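# Pour hazelnuts from bowl into a hand-held cup

## Task

A small bowl holding hazelnuts and an empty cup are on the table. Lift the cup and keep it off the table while moving all of the hazelnuts from the bowl into it. From the moment the first nut lands in the cup until the last one has, the cup may be supported only by the robot. Afterwards put both the cup (upright) and the bowl (either way up, inverted is fine) straight onto the table. Neither cup nor bowl may be released or dropped with no support a few millimetres beneath it. Nothing may end up off the table. The final arrangement must stay put without the robot holding it. Finish by opening the hands and pulling the arms away.

## Robot and tools

Robot: two arms, left_arm and right_arm, mounted facing each other across the table; left_arm's base is on the +y side. The names are not image sides. Each arm ends in the same five-finger right hand, so hand axes and finger numbers mean the same on both. The task page includes one reference image of this hand, viewable with show_instructions.

Scene frame: origin on the table top halfway between the arm bases, z up, table surface at z = 0. Positions in results are metres, orientation a wxyz quaternion, velocities m/s and rad/s. Printed positions may be slightly off, more so at long reach.

Hand point: a spot 0.05 m in front of the palm, where index pad and thumb tip meet in a pinch. Its own axes: +z along the straightened fingers (which extend 0.06 to 0.07 m past it), +y out of the palm, +x across the palm toward the little finger. Width from the point: 0.08 m on the little-finger side; on the thumb side 0.02 m with the thumb turned in front of the palm, up to 0.09 m otherwise. A wrist bracket on the little-finger side sits 0.03 m beyond the point along +y and 0.11 m across; it can collide. A full-hand wrap (thumb turned in first) fits objects 0.035 to 0.08 m wide, lying across the palm on the wrist side of the point.

Row of 28 numbers, all in [-1, 1], always both arms: left_arm dx, dy, dz, rx, ry, rz, then left_gripper little, ring, middle, index, thumb_bend, thumb_turn, force_limit, speed; then the same 14 for right_arm/right_gripper. dx..rz are an offset, not a pose: they express where the hand point should go relative to its pose in the most recent result that reported it (or, before any such result in the scene and for later calls in the same reply, relative to where it is when the action begins), measured in the hand point's own axes. Scale: 1.0 = 0.6 m or 180 degrees; rx, ry, rz form a single rotation vector. Every row in an action uses that same reference, so rows are not cumulative, and all-zero offsets pull the arm back to the reference. Hand values are absolute targets: fingers and thumb_bend +1 straight, -1 fully curled; thumb_turn +1 beside the palm, -1 across in front of it. Pinch is roughly index -0.22, thumb_bend -0.75, thumb_turn -0.57. force_limit maps -1..+1 linearly to about 0..10 N fingertip force (0..15 N for both thumb motors) and only halts closing. speed maps -1..+1 to near zero..full (full travel 0.6 s); close at -0.9 or slower for a gentle grip. There is no 'unchanged' value: to keep a hand as is, resend its last eight numbers, or before any, its hand_measured six plus hand_force_limit and hand_speed. Keep a grip by resending identical numbers.

execute_actions: "actions" is a list with zero or one item. Empty list = look at current state (with pictures). {"rows": [[28 numbers], ...], "steps": n} runs 3 to 15 steps of 1/30 s (default 15), one row per step, last row repeated. {"steps": n} alone waits up to 300 steps counted from the previous result, including your reply time. Optional "pictures": true.

move: "target" is one 28-number row as above. Each hand point travels in a straight line to its target, both finishing together, over 0.5 to 10 s (cut off at 10 s). "speed" in m/s, 0.002 to 0.5 (default 0.25), turning capped at twice that in rad/s. Optional "stop_force", 9 to 40 N for both arms: an arm halts, backs off two steps and holds when its wrist sensor feels that much added push against its direction; only reliable if that hand does not rotate during the move and the motion is slow. Omit it when moving away from something you press on. The result adds a move: line with the ending per arm (done, off_target, moving, held, contact, fault), limits (paced = target clipped, held = steps blocked), and distance to target.

wait: "seconds" 0 to 10. zoom_image: "camera" one of cam_high, cam_low, cam_left_wrist, cam_right_wrist (each 672x504) and "region" [x0, y0, x1, y1] in pixels, at most 504 by 504. finished_scene: "scene" = current scene number; irreversible.

Timing: each commanded pose is clipped to 100 mm and 16 degrees from the measured pose per step; motion lags commands by about 0.17 s, and large moves may not finish before a result returns, so check and command the remainder. Three steps of each action run after the result is taken. The simulation keeps running while you write.

Result lines: state per arm; Hand target (current drive pose); pose unreachable (clearance check altered a command); HELD (steps not sent); hand_measured, hand_stopped_by (moving, target, force, stalled, fault), hand_load_n (positive pushes a finger open; near zero means grip lost), hand_force_limit, hand_speed; Wrist force and Wrist torque in end-effector axes, noisy (offsets up to ~4 N), saturating near 50 N, pointing back into the arm when pressing; MOTOR HOT at 70 °C, OVER-TEMPERATURE FAULT at 85 °C.

Avoid: commanding targets past a firm contact (stiff arms fault quickly); contact torque above joint limits (139 N m for shoulder and elbow, 26 N m for wrists, held weight included) or 150 N on any part, which freezes the arm for 10 s; arms striking or pressing each other anywhere; drops, slams, spilled nuts, tipping the cup or bowl, knocking anything off the table; long heavy holds that heat motors. Loose objects may occasionally get a small push.

Each tool is called after "Emit:" by a JSON object that holds its "method" and its "body".

Reference images:

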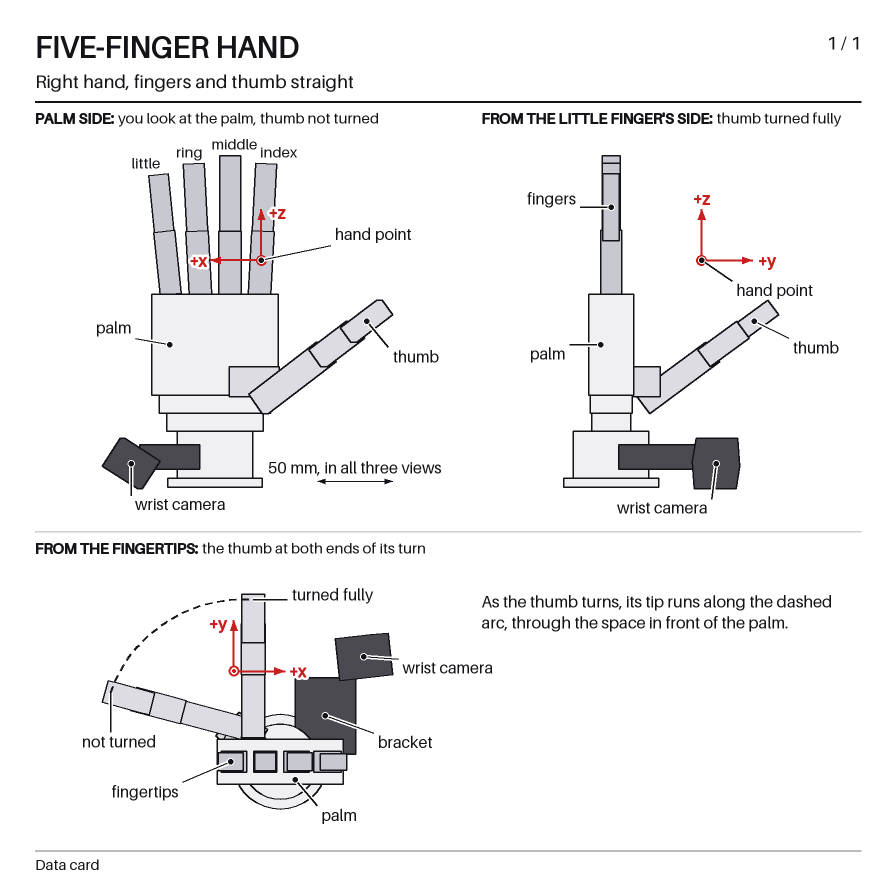

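## Session

Emit:
{"method": "execute_actions", "body": {"actions": []}}

Scene clock: 0.00 s of 6600.00 s.
left_arm: end_effector_position=(+0.2246, +0.4295, +0.4864) hand_measured=(+1.000, +1.000, +1.000, +1.000, +1.000, +1.000) hand_load_n=(+0.0, +0.0, +0.0, +0.0, +0.0, +0.0) hand_stopped_by=(target, target, target, target, target, target) hand_force_limit=0.00 hand_speed=-0.80 end_effector_quat_wxyz=(+0.018, +0.343, +0.939, -0.020) end_effector_velocity=(-0.000, -0.000, +0.000) end_effector_angular_velocity=(-0.001, -0.000, -0.001) | right_arm: end_effector_position=(+0.1431, -0.2655, +0.4650) hand_measured=(+1.000, +1.000, +1.000, +1.000, +1.000, +1.000) hand_load_n=(+0.0, +0.0, +0.0, +0.0, +0.0, +0.0) hand_stopped_by=(target, target, target, target, target, target) hand_force_limit=0.00 hand_speed=-0.80 end_effector_quat_wxyz=(-0.021, -0.331, +0.943, +0.005) end_effector_velocity=(-0.000, +0.000, -0.000) end_effector_angular_velocity=(+0.001, -0.001, +0.000)
Joint positions: left_arm=[ 0.572 -1.75   1.327  1.94   1.578 -1.912] | right_arm=[-1.179 -1.695  1.367  1.941  1.56  -1.873]
Joint velocities: left_arm=[-0.001 -0.    -0.001  0.     0.    -0.   ] | right_arm=[ 0.001 -0.     0.    -0.001 -0.     0.001]
Motor temperatures (°C, as the motors report them): left_arm=[24 26 25 36 31 31] | right_arm=[27 27 25 34 32 30]
Wrist force (N, on the end effector, along its own x y z axes, offset not removed): no reading
Wrist torque (N m, same axes, about the end effector's origin, offset not removed): no reading
Hand target (left_arm): +0.225, +0.429, +0.486; +0.018, +0.343, +0.939, -0.020
Hand target (right_arm): +0.143, -0.266, +0.465; -0.021, -0.331, +0.943, +0.005

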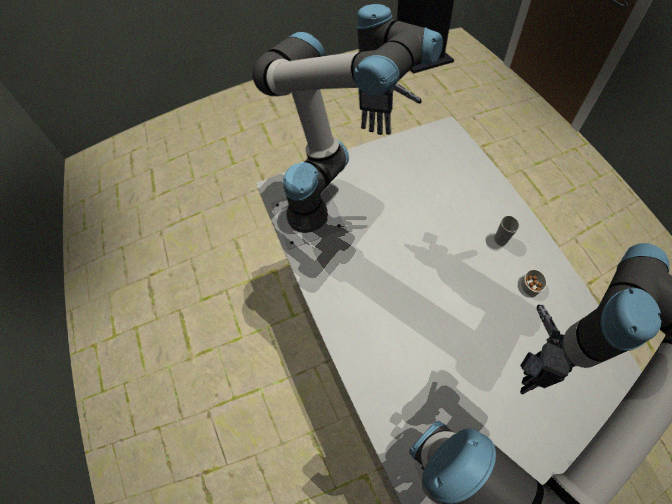

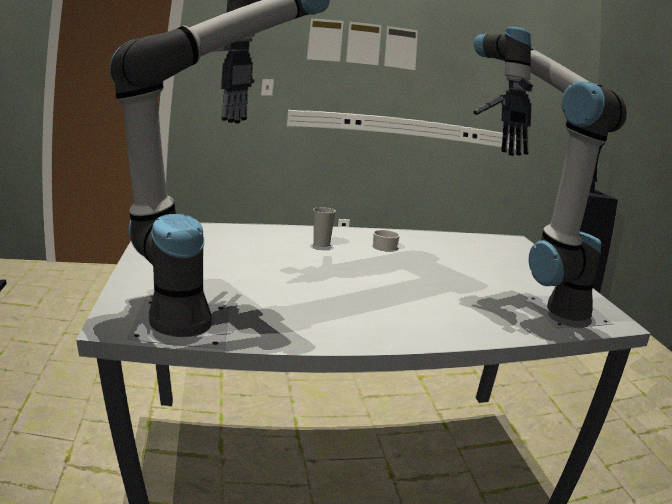

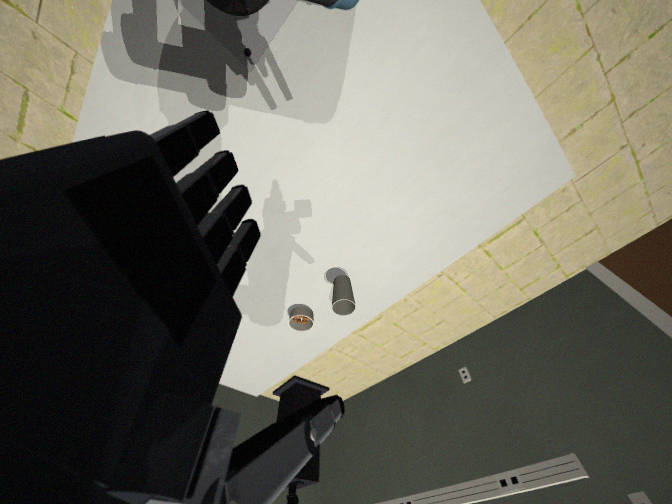

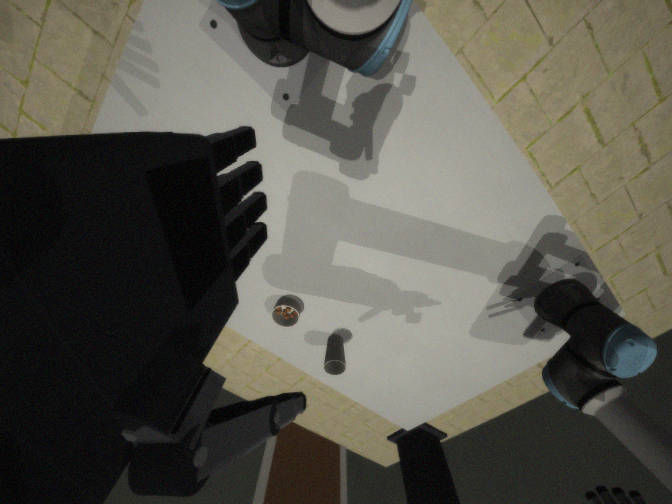

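Emit:
{"method": "move", "body": {"target": [-0.388,0.044,0.477,0.542,0.252,-0.542,1,1,1,1,1,-1,0,0,-0.292,-0.373,0.442,-0.537,0.258,0.537,1,1,1,1,1,-1,0,0]}}

Scene clock: 6.10 s of 6600.00 s.
left_arm: end_effector_position=(+0.3018, +0.3744, +0.3805) hand_measured=(+1.000, +1.000, +1.000, +1.000, +1.000, -1.000) hand_load_n=(+0.0, +0.0, +0.0, +0.0, +0.0, +0.0) hand_stopped_by=(target, target, target, target, target, target) hand_force_limit=0.00 hand_speed=0.00 end_effector_quat_wxyz=(+0.235, -0.016, -0.934, +0.268) end_effector_velocity=(+0.000, +0.001, -0.000) end_effector_angular_velocity=(-0.001, -0.001, +0.000) | right_arm: end_effector_position=(+0.4077, -0.3325, +0.1879) hand_measured=(+1.000, +1.000, +1.000, +1.000, +1.000, -1.000) hand_load_n=(+0.0, +0.0, +0.0, +0.0, +0.0, +0.0) hand_stopped_by=(target, target, target, target, target, target) hand_force_limit=0.00 hand_speed=0.00 end_effector_quat_wxyz=(-0.509, +0.512, +0.491, +0.488) end_effector_velocity=(+0.002, -0.000, -0.001) end_effector_angular_velocity=(+0.004, +0.008, -0.009)
Joint positions: left_arm=[ 1.187 -1.261  1.216  1.881  2.258 -1.869] | right_arm=[-2.097 -0.954  2.351  1.735  0.545 -1.52 ]
Joint velocities: left_arm=[ 0.002  0.     0.    -0.    -0.     0.002] | right_arm=[-0.     0.005  0.003  0.    -0.009  0.001]
Motor temperatures (°C, as the motors report them): left_arm=[24 26 25 36 31 31] | right_arm=[27 27 25 34 32 30]
Wrist force (N, on the end effector, along its own x y z axes, offset not removed): left_arm=[-1.5 -1.7 0.1] | right_arm=[-0.7 -1.1 -3.0]
Wrist torque (N m, same axes, about the end effector's origin, offset not removed): left_arm=[-0.41 0.28 -0.01] | right_arm=[0.16 0.20 -0.09]
Hand target (left_arm): +0.302, +0.374, +0.381; -0.235, +0.016, +0.934, -0.268
Hand target (right_arm): +0.408, -0.332, +0.188; +0.509, -0.512, -0.490, -0.488
Off the commanded pose (left_arm): 0.228 m, 89 deg; position and orientation clipped at the last step of the last action.
Off the commanded pose (right_arm): 0.001 m, 0 deg.
Kept back: nothing.
move: held (left_arm); limits=paced,held; held on 103 of 168 steps (left_arm), including the last (left_arm)
pose unreachable (left arm): on one or more control steps of this call this arm could not follow its commanded pose, so it was not sent that pose on those steps. On the call's last step it was still not sent that pose. It may still have moved: this result reports where it is.
cause: the commanded pose would bring two parts of the arm too close to each other (joints 4 (wrist 1) to 6 (wrist 3) lie between them).

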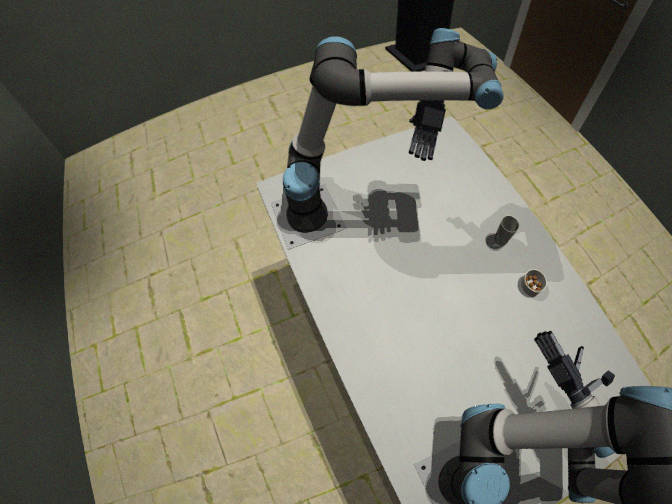

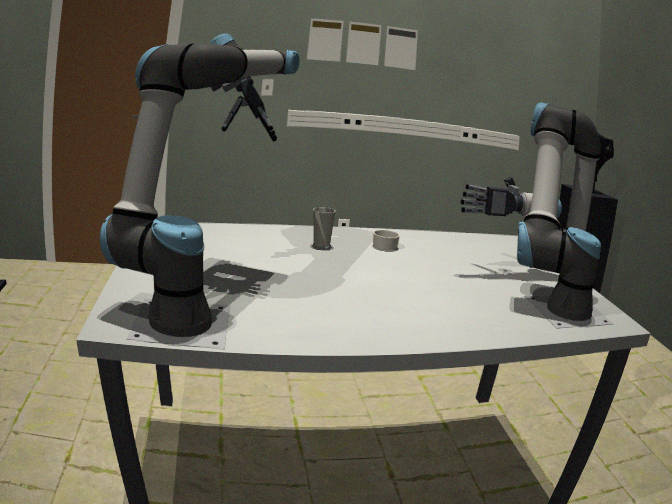

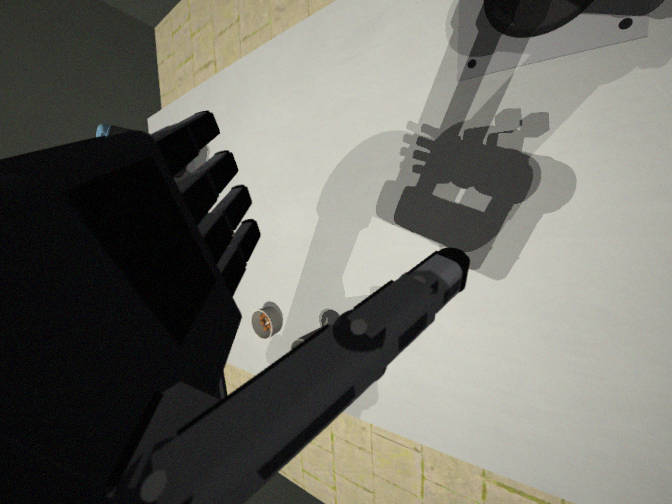

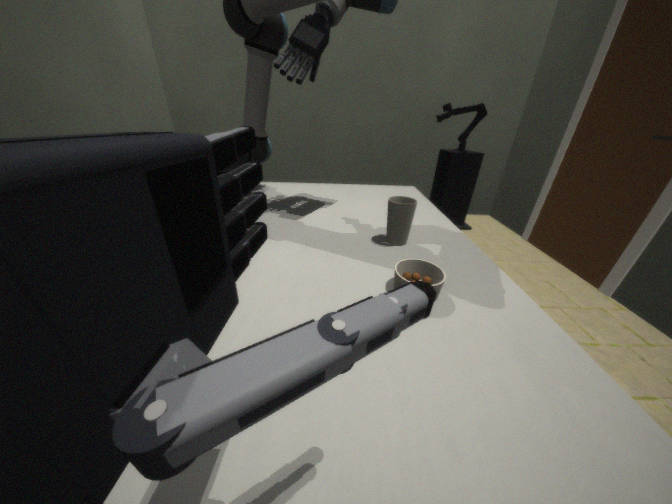

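Emit:
{"method": "move", "body": {"target": [-0.218,-0.1,0.343,-0.058,-0.429,0.344,1,1,1,1,1,-1,0,0,-0.25,0.03,0.05,0,0,0,1,1,1,1,1,-1,0,0]}}

Scene clock: 18.23 s of 6600.00 s.
left_arm: end_effector_position=(+0.3311, +0.2030, +0.2027) hand_measured=(+1.000, +1.000, +1.000, +1.000, +1.000, -1.000) hand_load_n=(+0.0, +0.0, +0.0, +0.0, +0.0, +0.0) hand_stopped_by=(target, target, target, target, target, target) hand_force_limit=0.00 hand_speed=0.00 end_effector_quat_wxyz=(+0.409, +0.309, +0.824, -0.243) end_effector_velocity=(+0.000, +0.000, +0.000) end_effector_angular_velocity=(-0.001, +0.001, +0.001) | right_arm: end_effector_position=(+0.4126, -0.3196, +0.1218) hand_measured=(+1.000, +1.000, +1.000, +1.000, +1.000, -1.000) hand_load_n=(+0.0, +0.0, +0.0, +0.0, +0.0, +0.0) hand_stopped_by=(target, target, target, target, target, target) hand_force_limit=0.00 hand_speed=0.00 end_effector_quat_wxyz=(-0.509, +0.512, +0.491, +0.488) end_effector_velocity=(-0.000, +0.000, +0.000) end_effector_angular_velocity=(+0.001, +0.001, +0.001)
Joint positions: left_arm=[ 0.345 -1.74   2.208  0.145  1.26  -1.96 ] | right_arm=[-2.054 -0.74   2.302  1.569  0.502 -1.519]
Joint velocities: left_arm=[ 0.001  0.    -0.     0.     0.    -0.001] | right_arm=[ 0.001  0.     0.     0.002 -0.    -0.001]
Motor temperatures (°C, as the motors report them): left_arm=[24 26 25 36 31 31] | right_arm=[27 27 25 34 32 30]
Wrist force (N, on the end effector, along its own x y z axes, offset not removed): left_arm=[-0.5 -1.8 -0.7] | right_arm=[0.2 0.0 -3.7]
Wrist torque (N m, same axes, about the end effector's origin, offset not removed): left_arm=[-0.41 0.11 -0.02] | right_arm=[0.28 0.08 -0.07]
Hand target (left_arm): +0.331, +0.203, +0.203; +0.409, +0.309, +0.824, -0.243
Hand target (right_arm): +0.413, -0.320, +0.122; +0.509, -0.512, -0.490, -0.488
Off the commanded pose (left_arm): 0.002 m, 16 deg; orientation clipped at the last step of the last action.
Off the commanded pose (right_arm): 0.087 m, 0 deg.
FORCE FAULT: contact force on the right arm reached its limit, and that arm stopped for 10 seconds. The contact can be on any part of that arm, not only on its tool. That arm's remaining commands of this call were not run. That arm holds still and accepts commands again. Move the arm away from the contact; if what it grips holds it there, let go first. Pushing or pulling that hard again can fault the arm again.
Kept back: nothing.
move: fault (right_arm), moving (left_arm; no rest 5 s after the path's end); limits=paced

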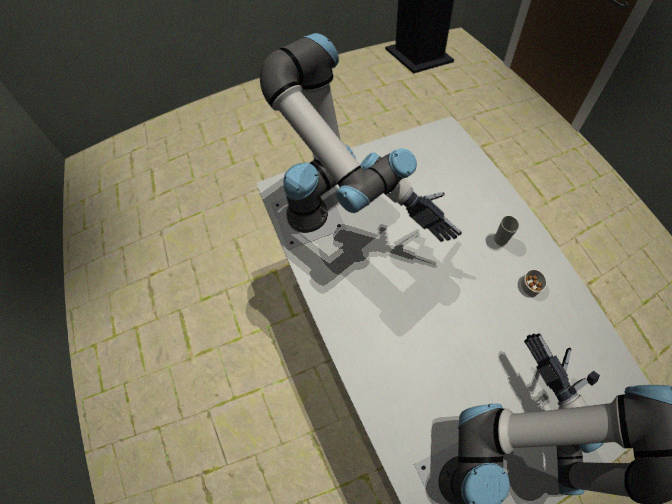

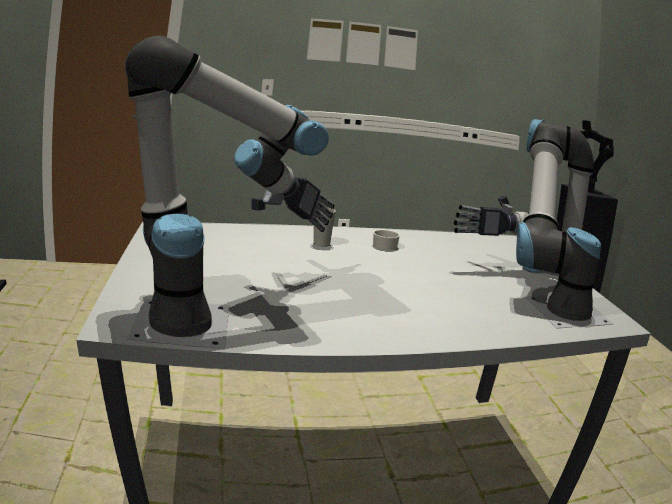

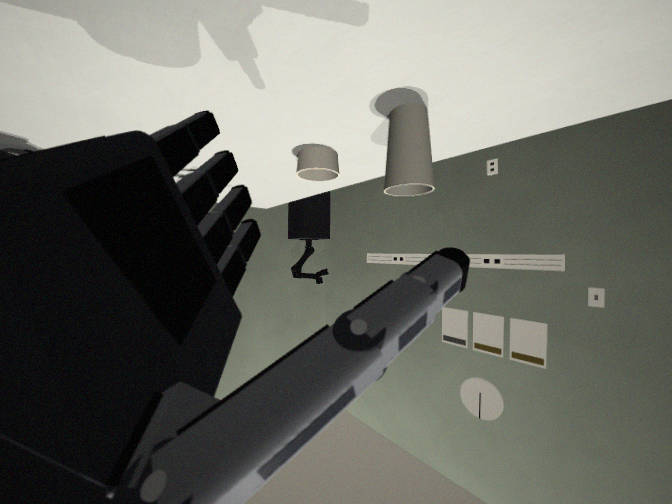

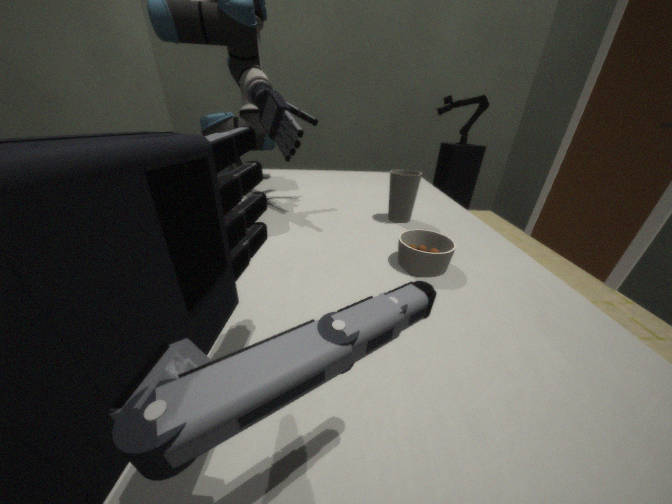

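Emit:
{"method": "move", "body": {"target": [0,0,0,0.01,-0.07,0.055,1,1,1,1,1,-1,0,0,0.1,0.17,0.33,0,-0.5,0,1,1,1,1,1,-1,0,0]}}

Scene clock: 23.73 s of 6600.00 s.
left_arm: end_effector_position=(+0.3311, +0.2030, +0.2027) hand_measured=(+1.000, +1.000, +1.000, +1.000, +1.000, -1.000) hand_load_n=(+0.0, +0.0, +0.0, +0.0, +0.0, +0.0) hand_stopped_by=(target, target, target, target, target, target) hand_force_limit=0.00 hand_speed=0.00 end_effector_quat_wxyz=(+0.511, +0.356, +0.740, -0.252) end_effector_velocity=(-0.000, -0.001, +0.000) end_effector_angular_velocity=(+0.000, -0.001, -0.002) | right_arm: end_effector_position=(+0.5171, -0.1211, +0.1764) hand_measured=(+1.000, +1.000, +1.000, +1.000, +1.000, -1.000) hand_load_n=(+0.0, +0.0, +0.0, +0.0, +0.0, +0.0) hand_stopped_by=(target, target, target, target, target, target) hand_force_limit=0.00 hand_speed=0.00 end_effector_quat_wxyz=(-0.014, +0.707, +0.707, -0.016) end_effector_velocity=(+0.002, +0.001, +0.001) end_effector_angular_velocity=(-0.014, +0.006, -0.002)
Joint positions: left_arm=[ 0.331 -1.791  2.395 -0.223  1.22  -1.718] | right_arm=[-0.99  -0.682  0.696  1.595  1.551  0.562]
Joint velocities: left_arm=[-0.     0.    -0.    -0.     0.001  0.002] | right_arm=[ 0.004  0.022 -0.039  0.03   0.009  0.006]
Motor temperatures (°C, as the motors report them): left_arm=[24 26 25 36 31 31] | right_arm=[27 27 25 34 32 30]
Wrist force (N, on the end effector, along its own x y z axes, offset not removed): left_arm=[-0.8 -1.4 0.5] | right_arm=[-0.6 -1.4 -1.5]
Wrist torque (N m, same axes, about the end effector's origin, offset not removed): left_arm=[-0.21 0.13 -0.06] | right_arm=[-0.09 -0.03 -0.12]
Hand target (left_arm): +0.331, +0.203, +0.203; +0.511, +0.356, +0.740, -0.252
Hand target (right_arm): +0.517, -0.121, +0.176; -0.014, +0.707, +0.707, -0.017
Off the commanded pose (left_arm): 0.000 m, 0 deg.
Off the commanded pose (right_arm): 0.000 m, 0 deg.
Kept back: nothing.
move: done

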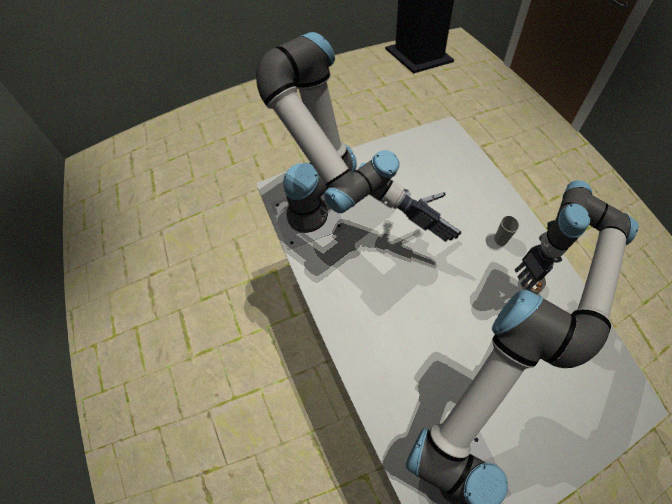

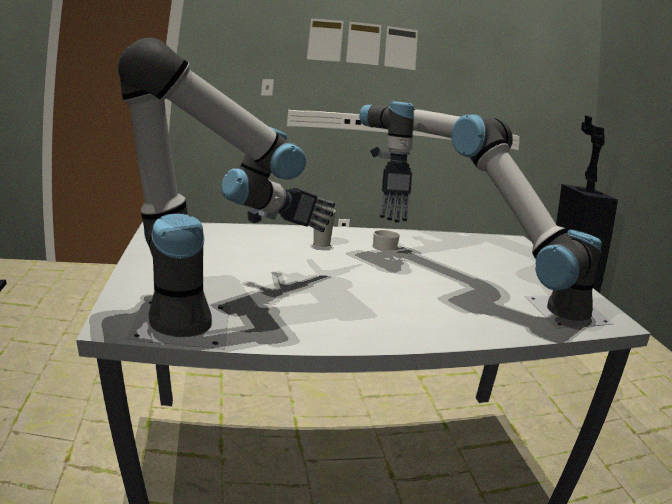

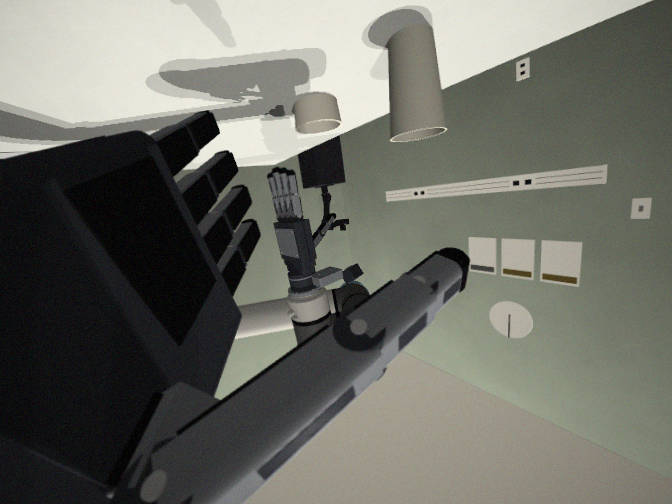

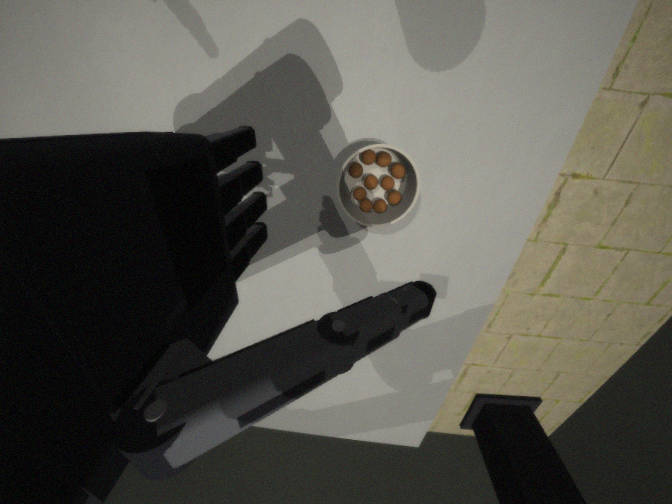

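Emit:
{"method": "move", "body": {"target": [0,0,0,0,0,0,1,1,1,1,1,-1,0,0,0.03,0.07,0.11,0.25,0,0,0.6,0.6,0.6,0.6,1,-1,0,0]}}

Scene clock: 26.40 s of 6600.00 s.
left_arm: end_effector_position=(+0.3311, +0.2030, +0.2027) hand_measured=(+1.000, +1.000, +1.000, +1.000, +1.000, -1.000) hand_load_n=(+0.0, +0.0, +0.0, +0.0, +0.0, +0.0) hand_stopped_by=(target, target, target, target, target, target) hand_force_limit=0.00 hand_speed=0.00 end_effector_quat_wxyz=(+0.511, +0.356, +0.740, -0.252) end_effector_velocity=(+0.000, +0.001, -0.000) end_effector_angular_velocity=(+0.001, -0.000, +0.001) | right_arm: end_effector_position=(+0.5543, -0.1046, +0.1081) hand_measured=(+0.600, +0.600, +0.600, +0.600, +1.000, -1.000) hand_load_n=(+0.0, +0.0, +0.0, +0.0, +0.0, +0.0) hand_stopped_by=(target, target, target, target, target, target) hand_force_limit=0.00 hand_speed=0.00 end_effector_quat_wxyz=(-0.291, +0.672, +0.677, -0.074) end_effector_velocity=(+0.000, -0.000, +0.000) end_effector_angular_velocity=(+0.017, +0.022, -0.015)
Joint positions: left_arm=[ 0.331 -1.791  2.395 -0.223  1.22  -1.718] | right_arm=[-1.183 -0.2    0.033  2.147  1.105  0.263]
Joint velocities: left_arm=[ 0.001  0.     0.     0.    -0.     0.001] | right_arm=[-0.01   0.005 -0.     0.012 -0.024 -0.006]
Motor temperatures (°C, as the motors report them): left_arm=[24 26 25 36 31 31] | right_arm=[27 27 25 34 32 30]
Wrist force (N, on the end effector, along its own x y z axes, offset not removed): left_arm=[1.2 -1.5 2.5] | right_arm=[1.9 -1.4 -0.5]
Wrist torque (N m, same axes, about the end effector's origin, offset not removed): left_arm=[-0.51 -0.18 0.08] | right_arm=[-0.08 -0.18 0.03]
Hand target (left_arm): +0.331, +0.203, +0.203; +0.511, +0.356, +0.740, -0.252
Hand target (right_arm): +0.554, -0.105, +0.108; -0.293, +0.672, +0.676, -0.074
Off the commanded pose (left_arm): 0.000 m, 0 deg.
Off the commanded pose (right_arm): 0.002 m, 25 deg; orientation clipped at the last step of the last action.
elbow stopped short (right arm): the move would have taken joint 3 (elbow) straighter than the controller allows; a more bent joint 3 avoids this.
Kept back: nothing.
move: off_target (right_arm); limits=paced

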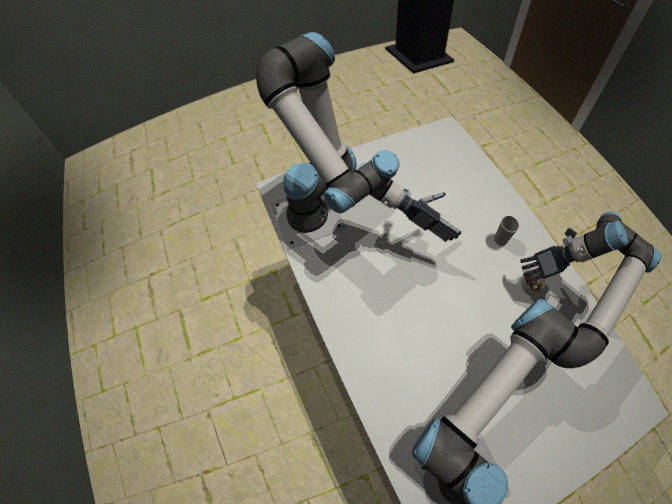

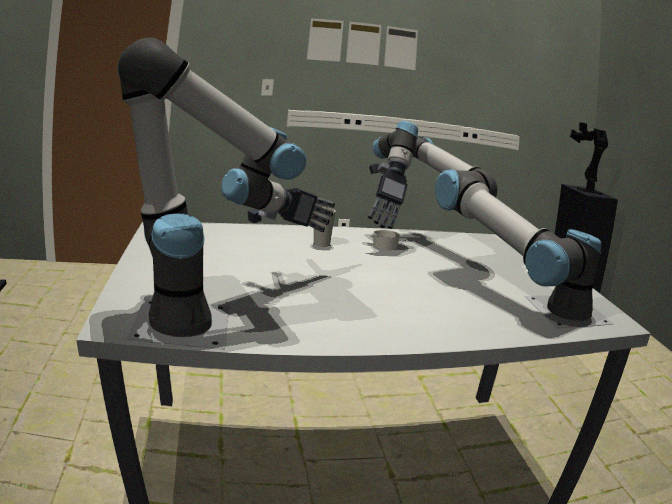

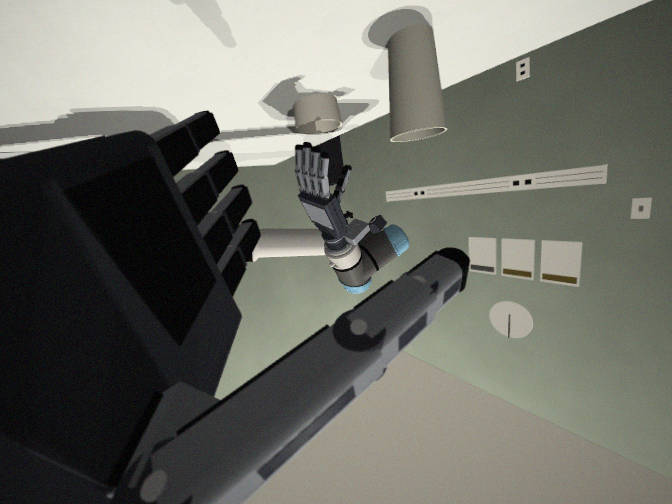

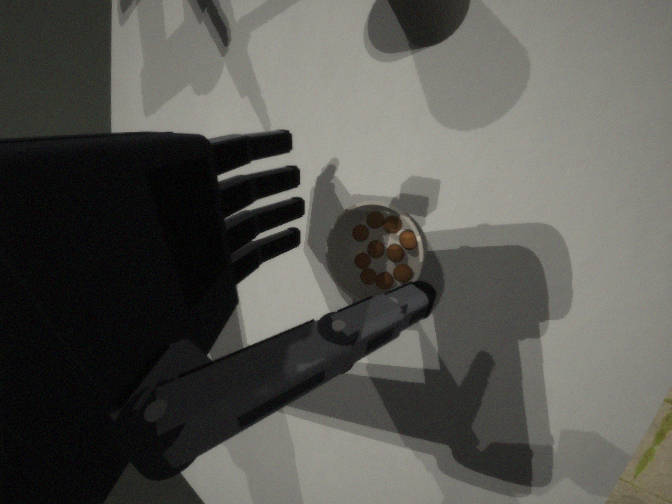

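Emit:
{"method": "move", "body": {"target": [0,0,0,0,0,0,1,1,1,1,1,-1,0,0,0.01,-0.035,0,-0.008,0.23,0.419,0.6,0.6,0.6,0.6,1,-1,0,0]}}

Scene clock: 30.17 s of 6600.00 s.
left_arm: end_effector_position=(+0.3311, +0.2030, +0.2027) hand_measured=(+1.000, +1.000, +1.000, +1.000, +1.000, -1.000) hand_load_n=(+0.0, +0.0, +0.0, +0.0, +0.0, +0.0) hand_stopped_by=(target, target, target, target, target, target) hand_force_limit=0.00 hand_speed=0.00 end_effector_quat_wxyz=(+0.511, +0.356, +0.740, -0.252) end_effector_velocity=(+0.000, +0.000, +0.000) end_effector_angular_velocity=(-0.000, +0.001, +0.001) | right_arm: end_effector_position=(+0.5370, -0.1008, +0.1203) hand_measured=(+0.600, +0.600, +0.600, +0.600, +1.000, -1.000) hand_load_n=(+0.0, +0.0, +0.0, +0.0, +0.0, +0.0) hand_stopped_by=(target, target, target, target, target, target) hand_force_limit=0.00 hand_speed=0.00 end_effector_quat_wxyz=(-0.383, +0.924, -0.001, -0.000) end_effector_velocity=(-0.001, +0.001, -0.000) end_effector_angular_velocity=(-0.001, -0.001, -0.011)
Joint positions: left_arm=[ 0.331 -1.791  2.395 -0.223  1.22  -1.718] | right_arm=[-1.271 -0.694  0.869  1.125  0.824  1.961]
Joint velocities: left_arm=[ 0.001 -0.    -0.     0.    -0.    -0.001] | right_arm=[ 0.002 -0.008  0.013 -0.017  0.004  0.017]
Motor temperatures (°C, as the motors report them): left_arm=[24 26 25 36 31 31] | right_arm=[27 27 25 34 32 30]
Wrist force (N, on the end effector, along its own x y z axes, offset not removed): left_arm=[-0.9 -1.1 -1.9] | right_arm=[0.3 -0.4 2.9]
Wrist torque (N m, same axes, about the end effector's origin, offset not removed): left_arm=[-0.08 0.22 0.05] | right_arm=[-0.02 -0.23 -0.11]
Hand target (left_arm): +0.331, +0.203, +0.203; +0.511, +0.356, +0.740, -0.252
Hand target (right_arm): +0.537, -0.101, +0.120; -0.383, +0.924, -0.002, -0.000
Off the commanded pose (left_arm): 0.000 m, 0 deg.
Off the commanded pose (right_arm): 0.000 m, 0 deg.
Kept back: nothing.
move: done

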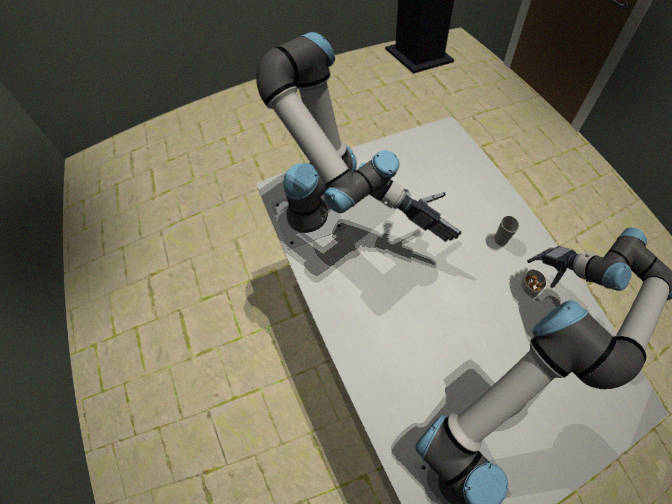

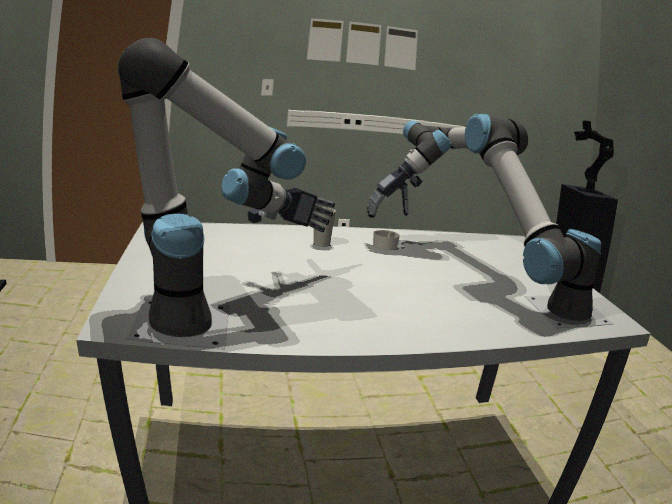

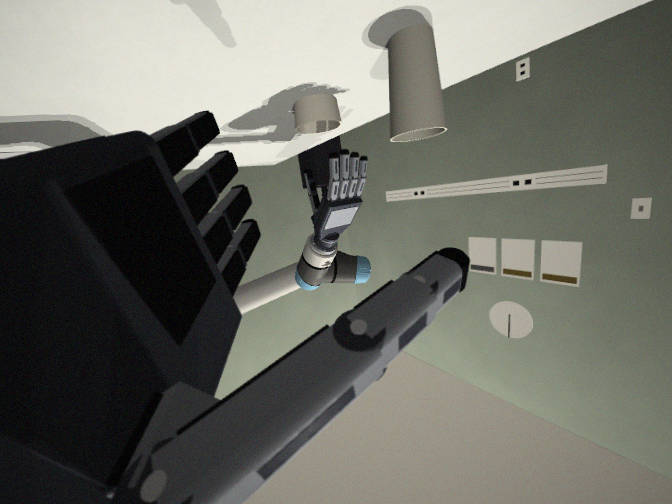

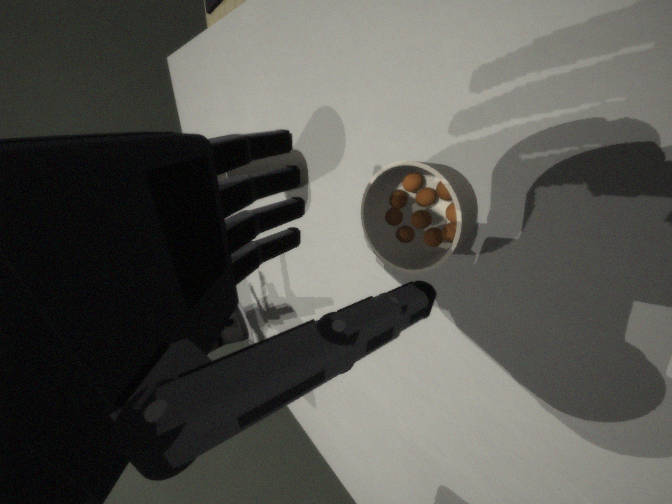

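Emit:
{"method": "move", "body": {"target": [0.115,0.09,0.258,0,0,0,1,1,1,1,1,-1,0,0,-0.015,0.062,0.08,0,0,0,0.9,0.9,0.9,0.9,1,-1,0,0], "speed": 0.1}}

Scene clock: 32.70 s of 6600.00 s.
left_arm: end_effector_position=(+0.4472, +0.1408, +0.0839) hand_measured=(+1.000, +1.000, +1.000, +1.000, +1.000, -1.000) hand_load_n=(+1.0, +0.0, +0.0, +0.0, +0.0, +0.0) hand_stopped_by=(target, target, target, target, target, target) hand_force_limit=0.00 hand_speed=0.00 end_effector_quat_wxyz=(+0.512, +0.356, +0.740, -0.252) end_effector_velocity=(+0.001, -0.000, -0.002) end_effector_angular_velocity=(+0.003, +0.001, +0.000) | right_arm: end_effector_position=(+0.5279, -0.0931, +0.0601) hand_measured=(+0.900, +0.900, +0.900, +0.900, +1.000, -1.000) hand_load_n=(+0.0, +0.0, +0.0, +0.0, +0.0, +0.0) hand_stopped_by=(target, target, target, target, target, target) hand_force_limit=0.00 hand_speed=0.00 end_effector_quat_wxyz=(-0.383, +0.924, -0.001, -0.000) end_effector_velocity=(+0.000, -0.000, -0.000) end_effector_angular_velocity=(-0.001, -0.000, -0.002)
Joint positions: left_arm=[ 0.628 -1.205  2.173 -0.61   1.497 -1.608] | right_arm=[-1.255 -0.667  0.972  0.98   0.828  1.982]
Joint velocities: left_arm=[ 0.003  0.007 -0.004 -0.     0.002  0.002] | right_arm=[-0.001 -0.     0.001 -0.002  0.001  0.002]
Motor temperatures (°C, as the motors report them): left_arm=[24 26 25 36 31 31] | right_arm=[27 27 25 34 32 30]
Wrist force (N, on the end effector, along its own x y z axes, offset not removed): left_arm=[-50.0 -9.1 -50.0] | right_arm=[0.6 -0.3 -1.5]
Wrist torque (N m, same axes, about the end effector's origin, offset not removed): left_arm=[3.16 -0.93 -3.61] | right_arm=[0.30 -0.13 -0.04]
Hand target (left_arm): +0.447, +0.141, +0.084; +0.511, +0.356, +0.740, -0.252
Hand target (right_arm): +0.528, -0.093, +0.060; -0.383, +0.924, -0.001, -0.000
Off the commanded pose (left_arm): 0.001 m, 0 deg.
Off the commanded pose (right_arm): 0.000 m, 0 deg.
Kept back: nothing.
move: done

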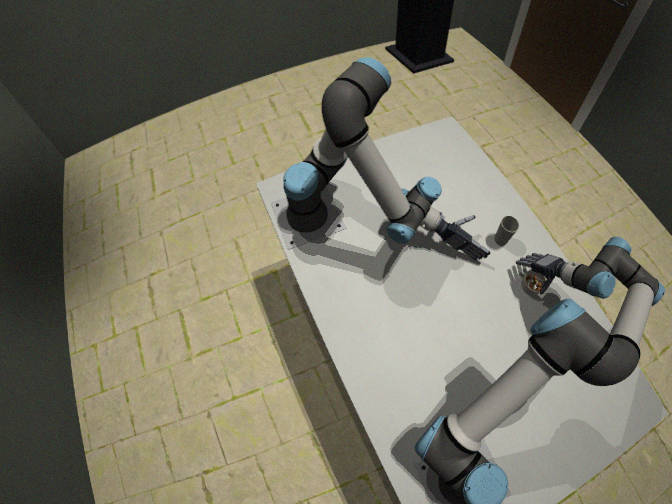

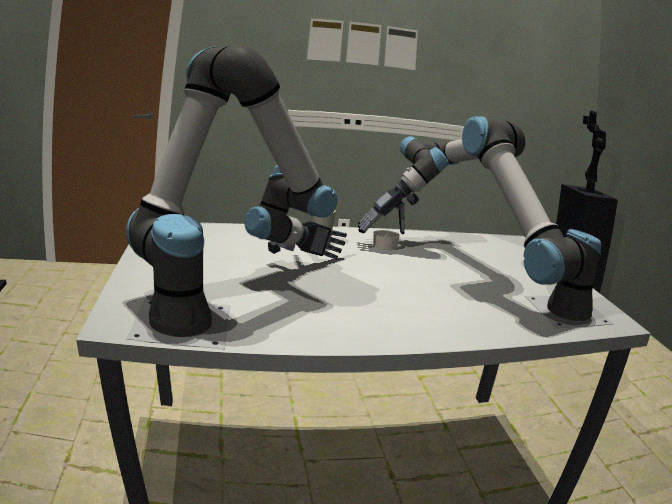

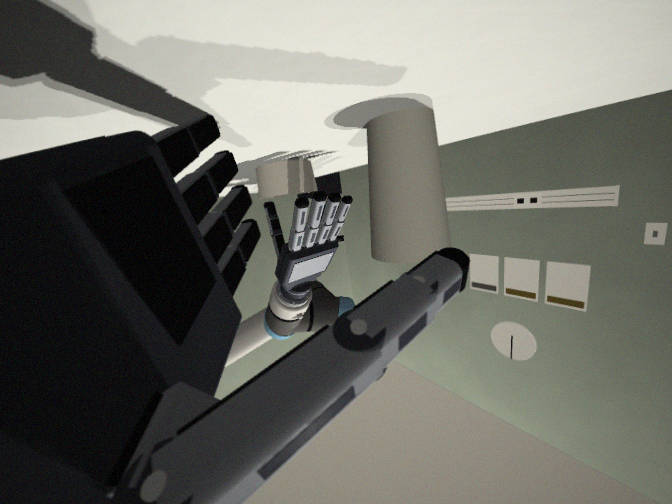

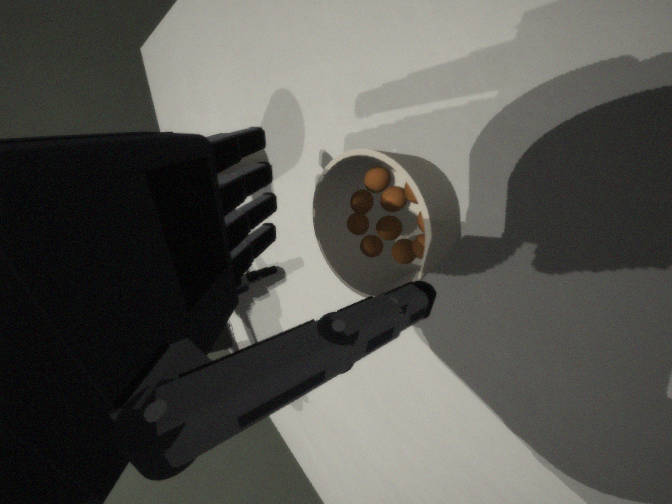

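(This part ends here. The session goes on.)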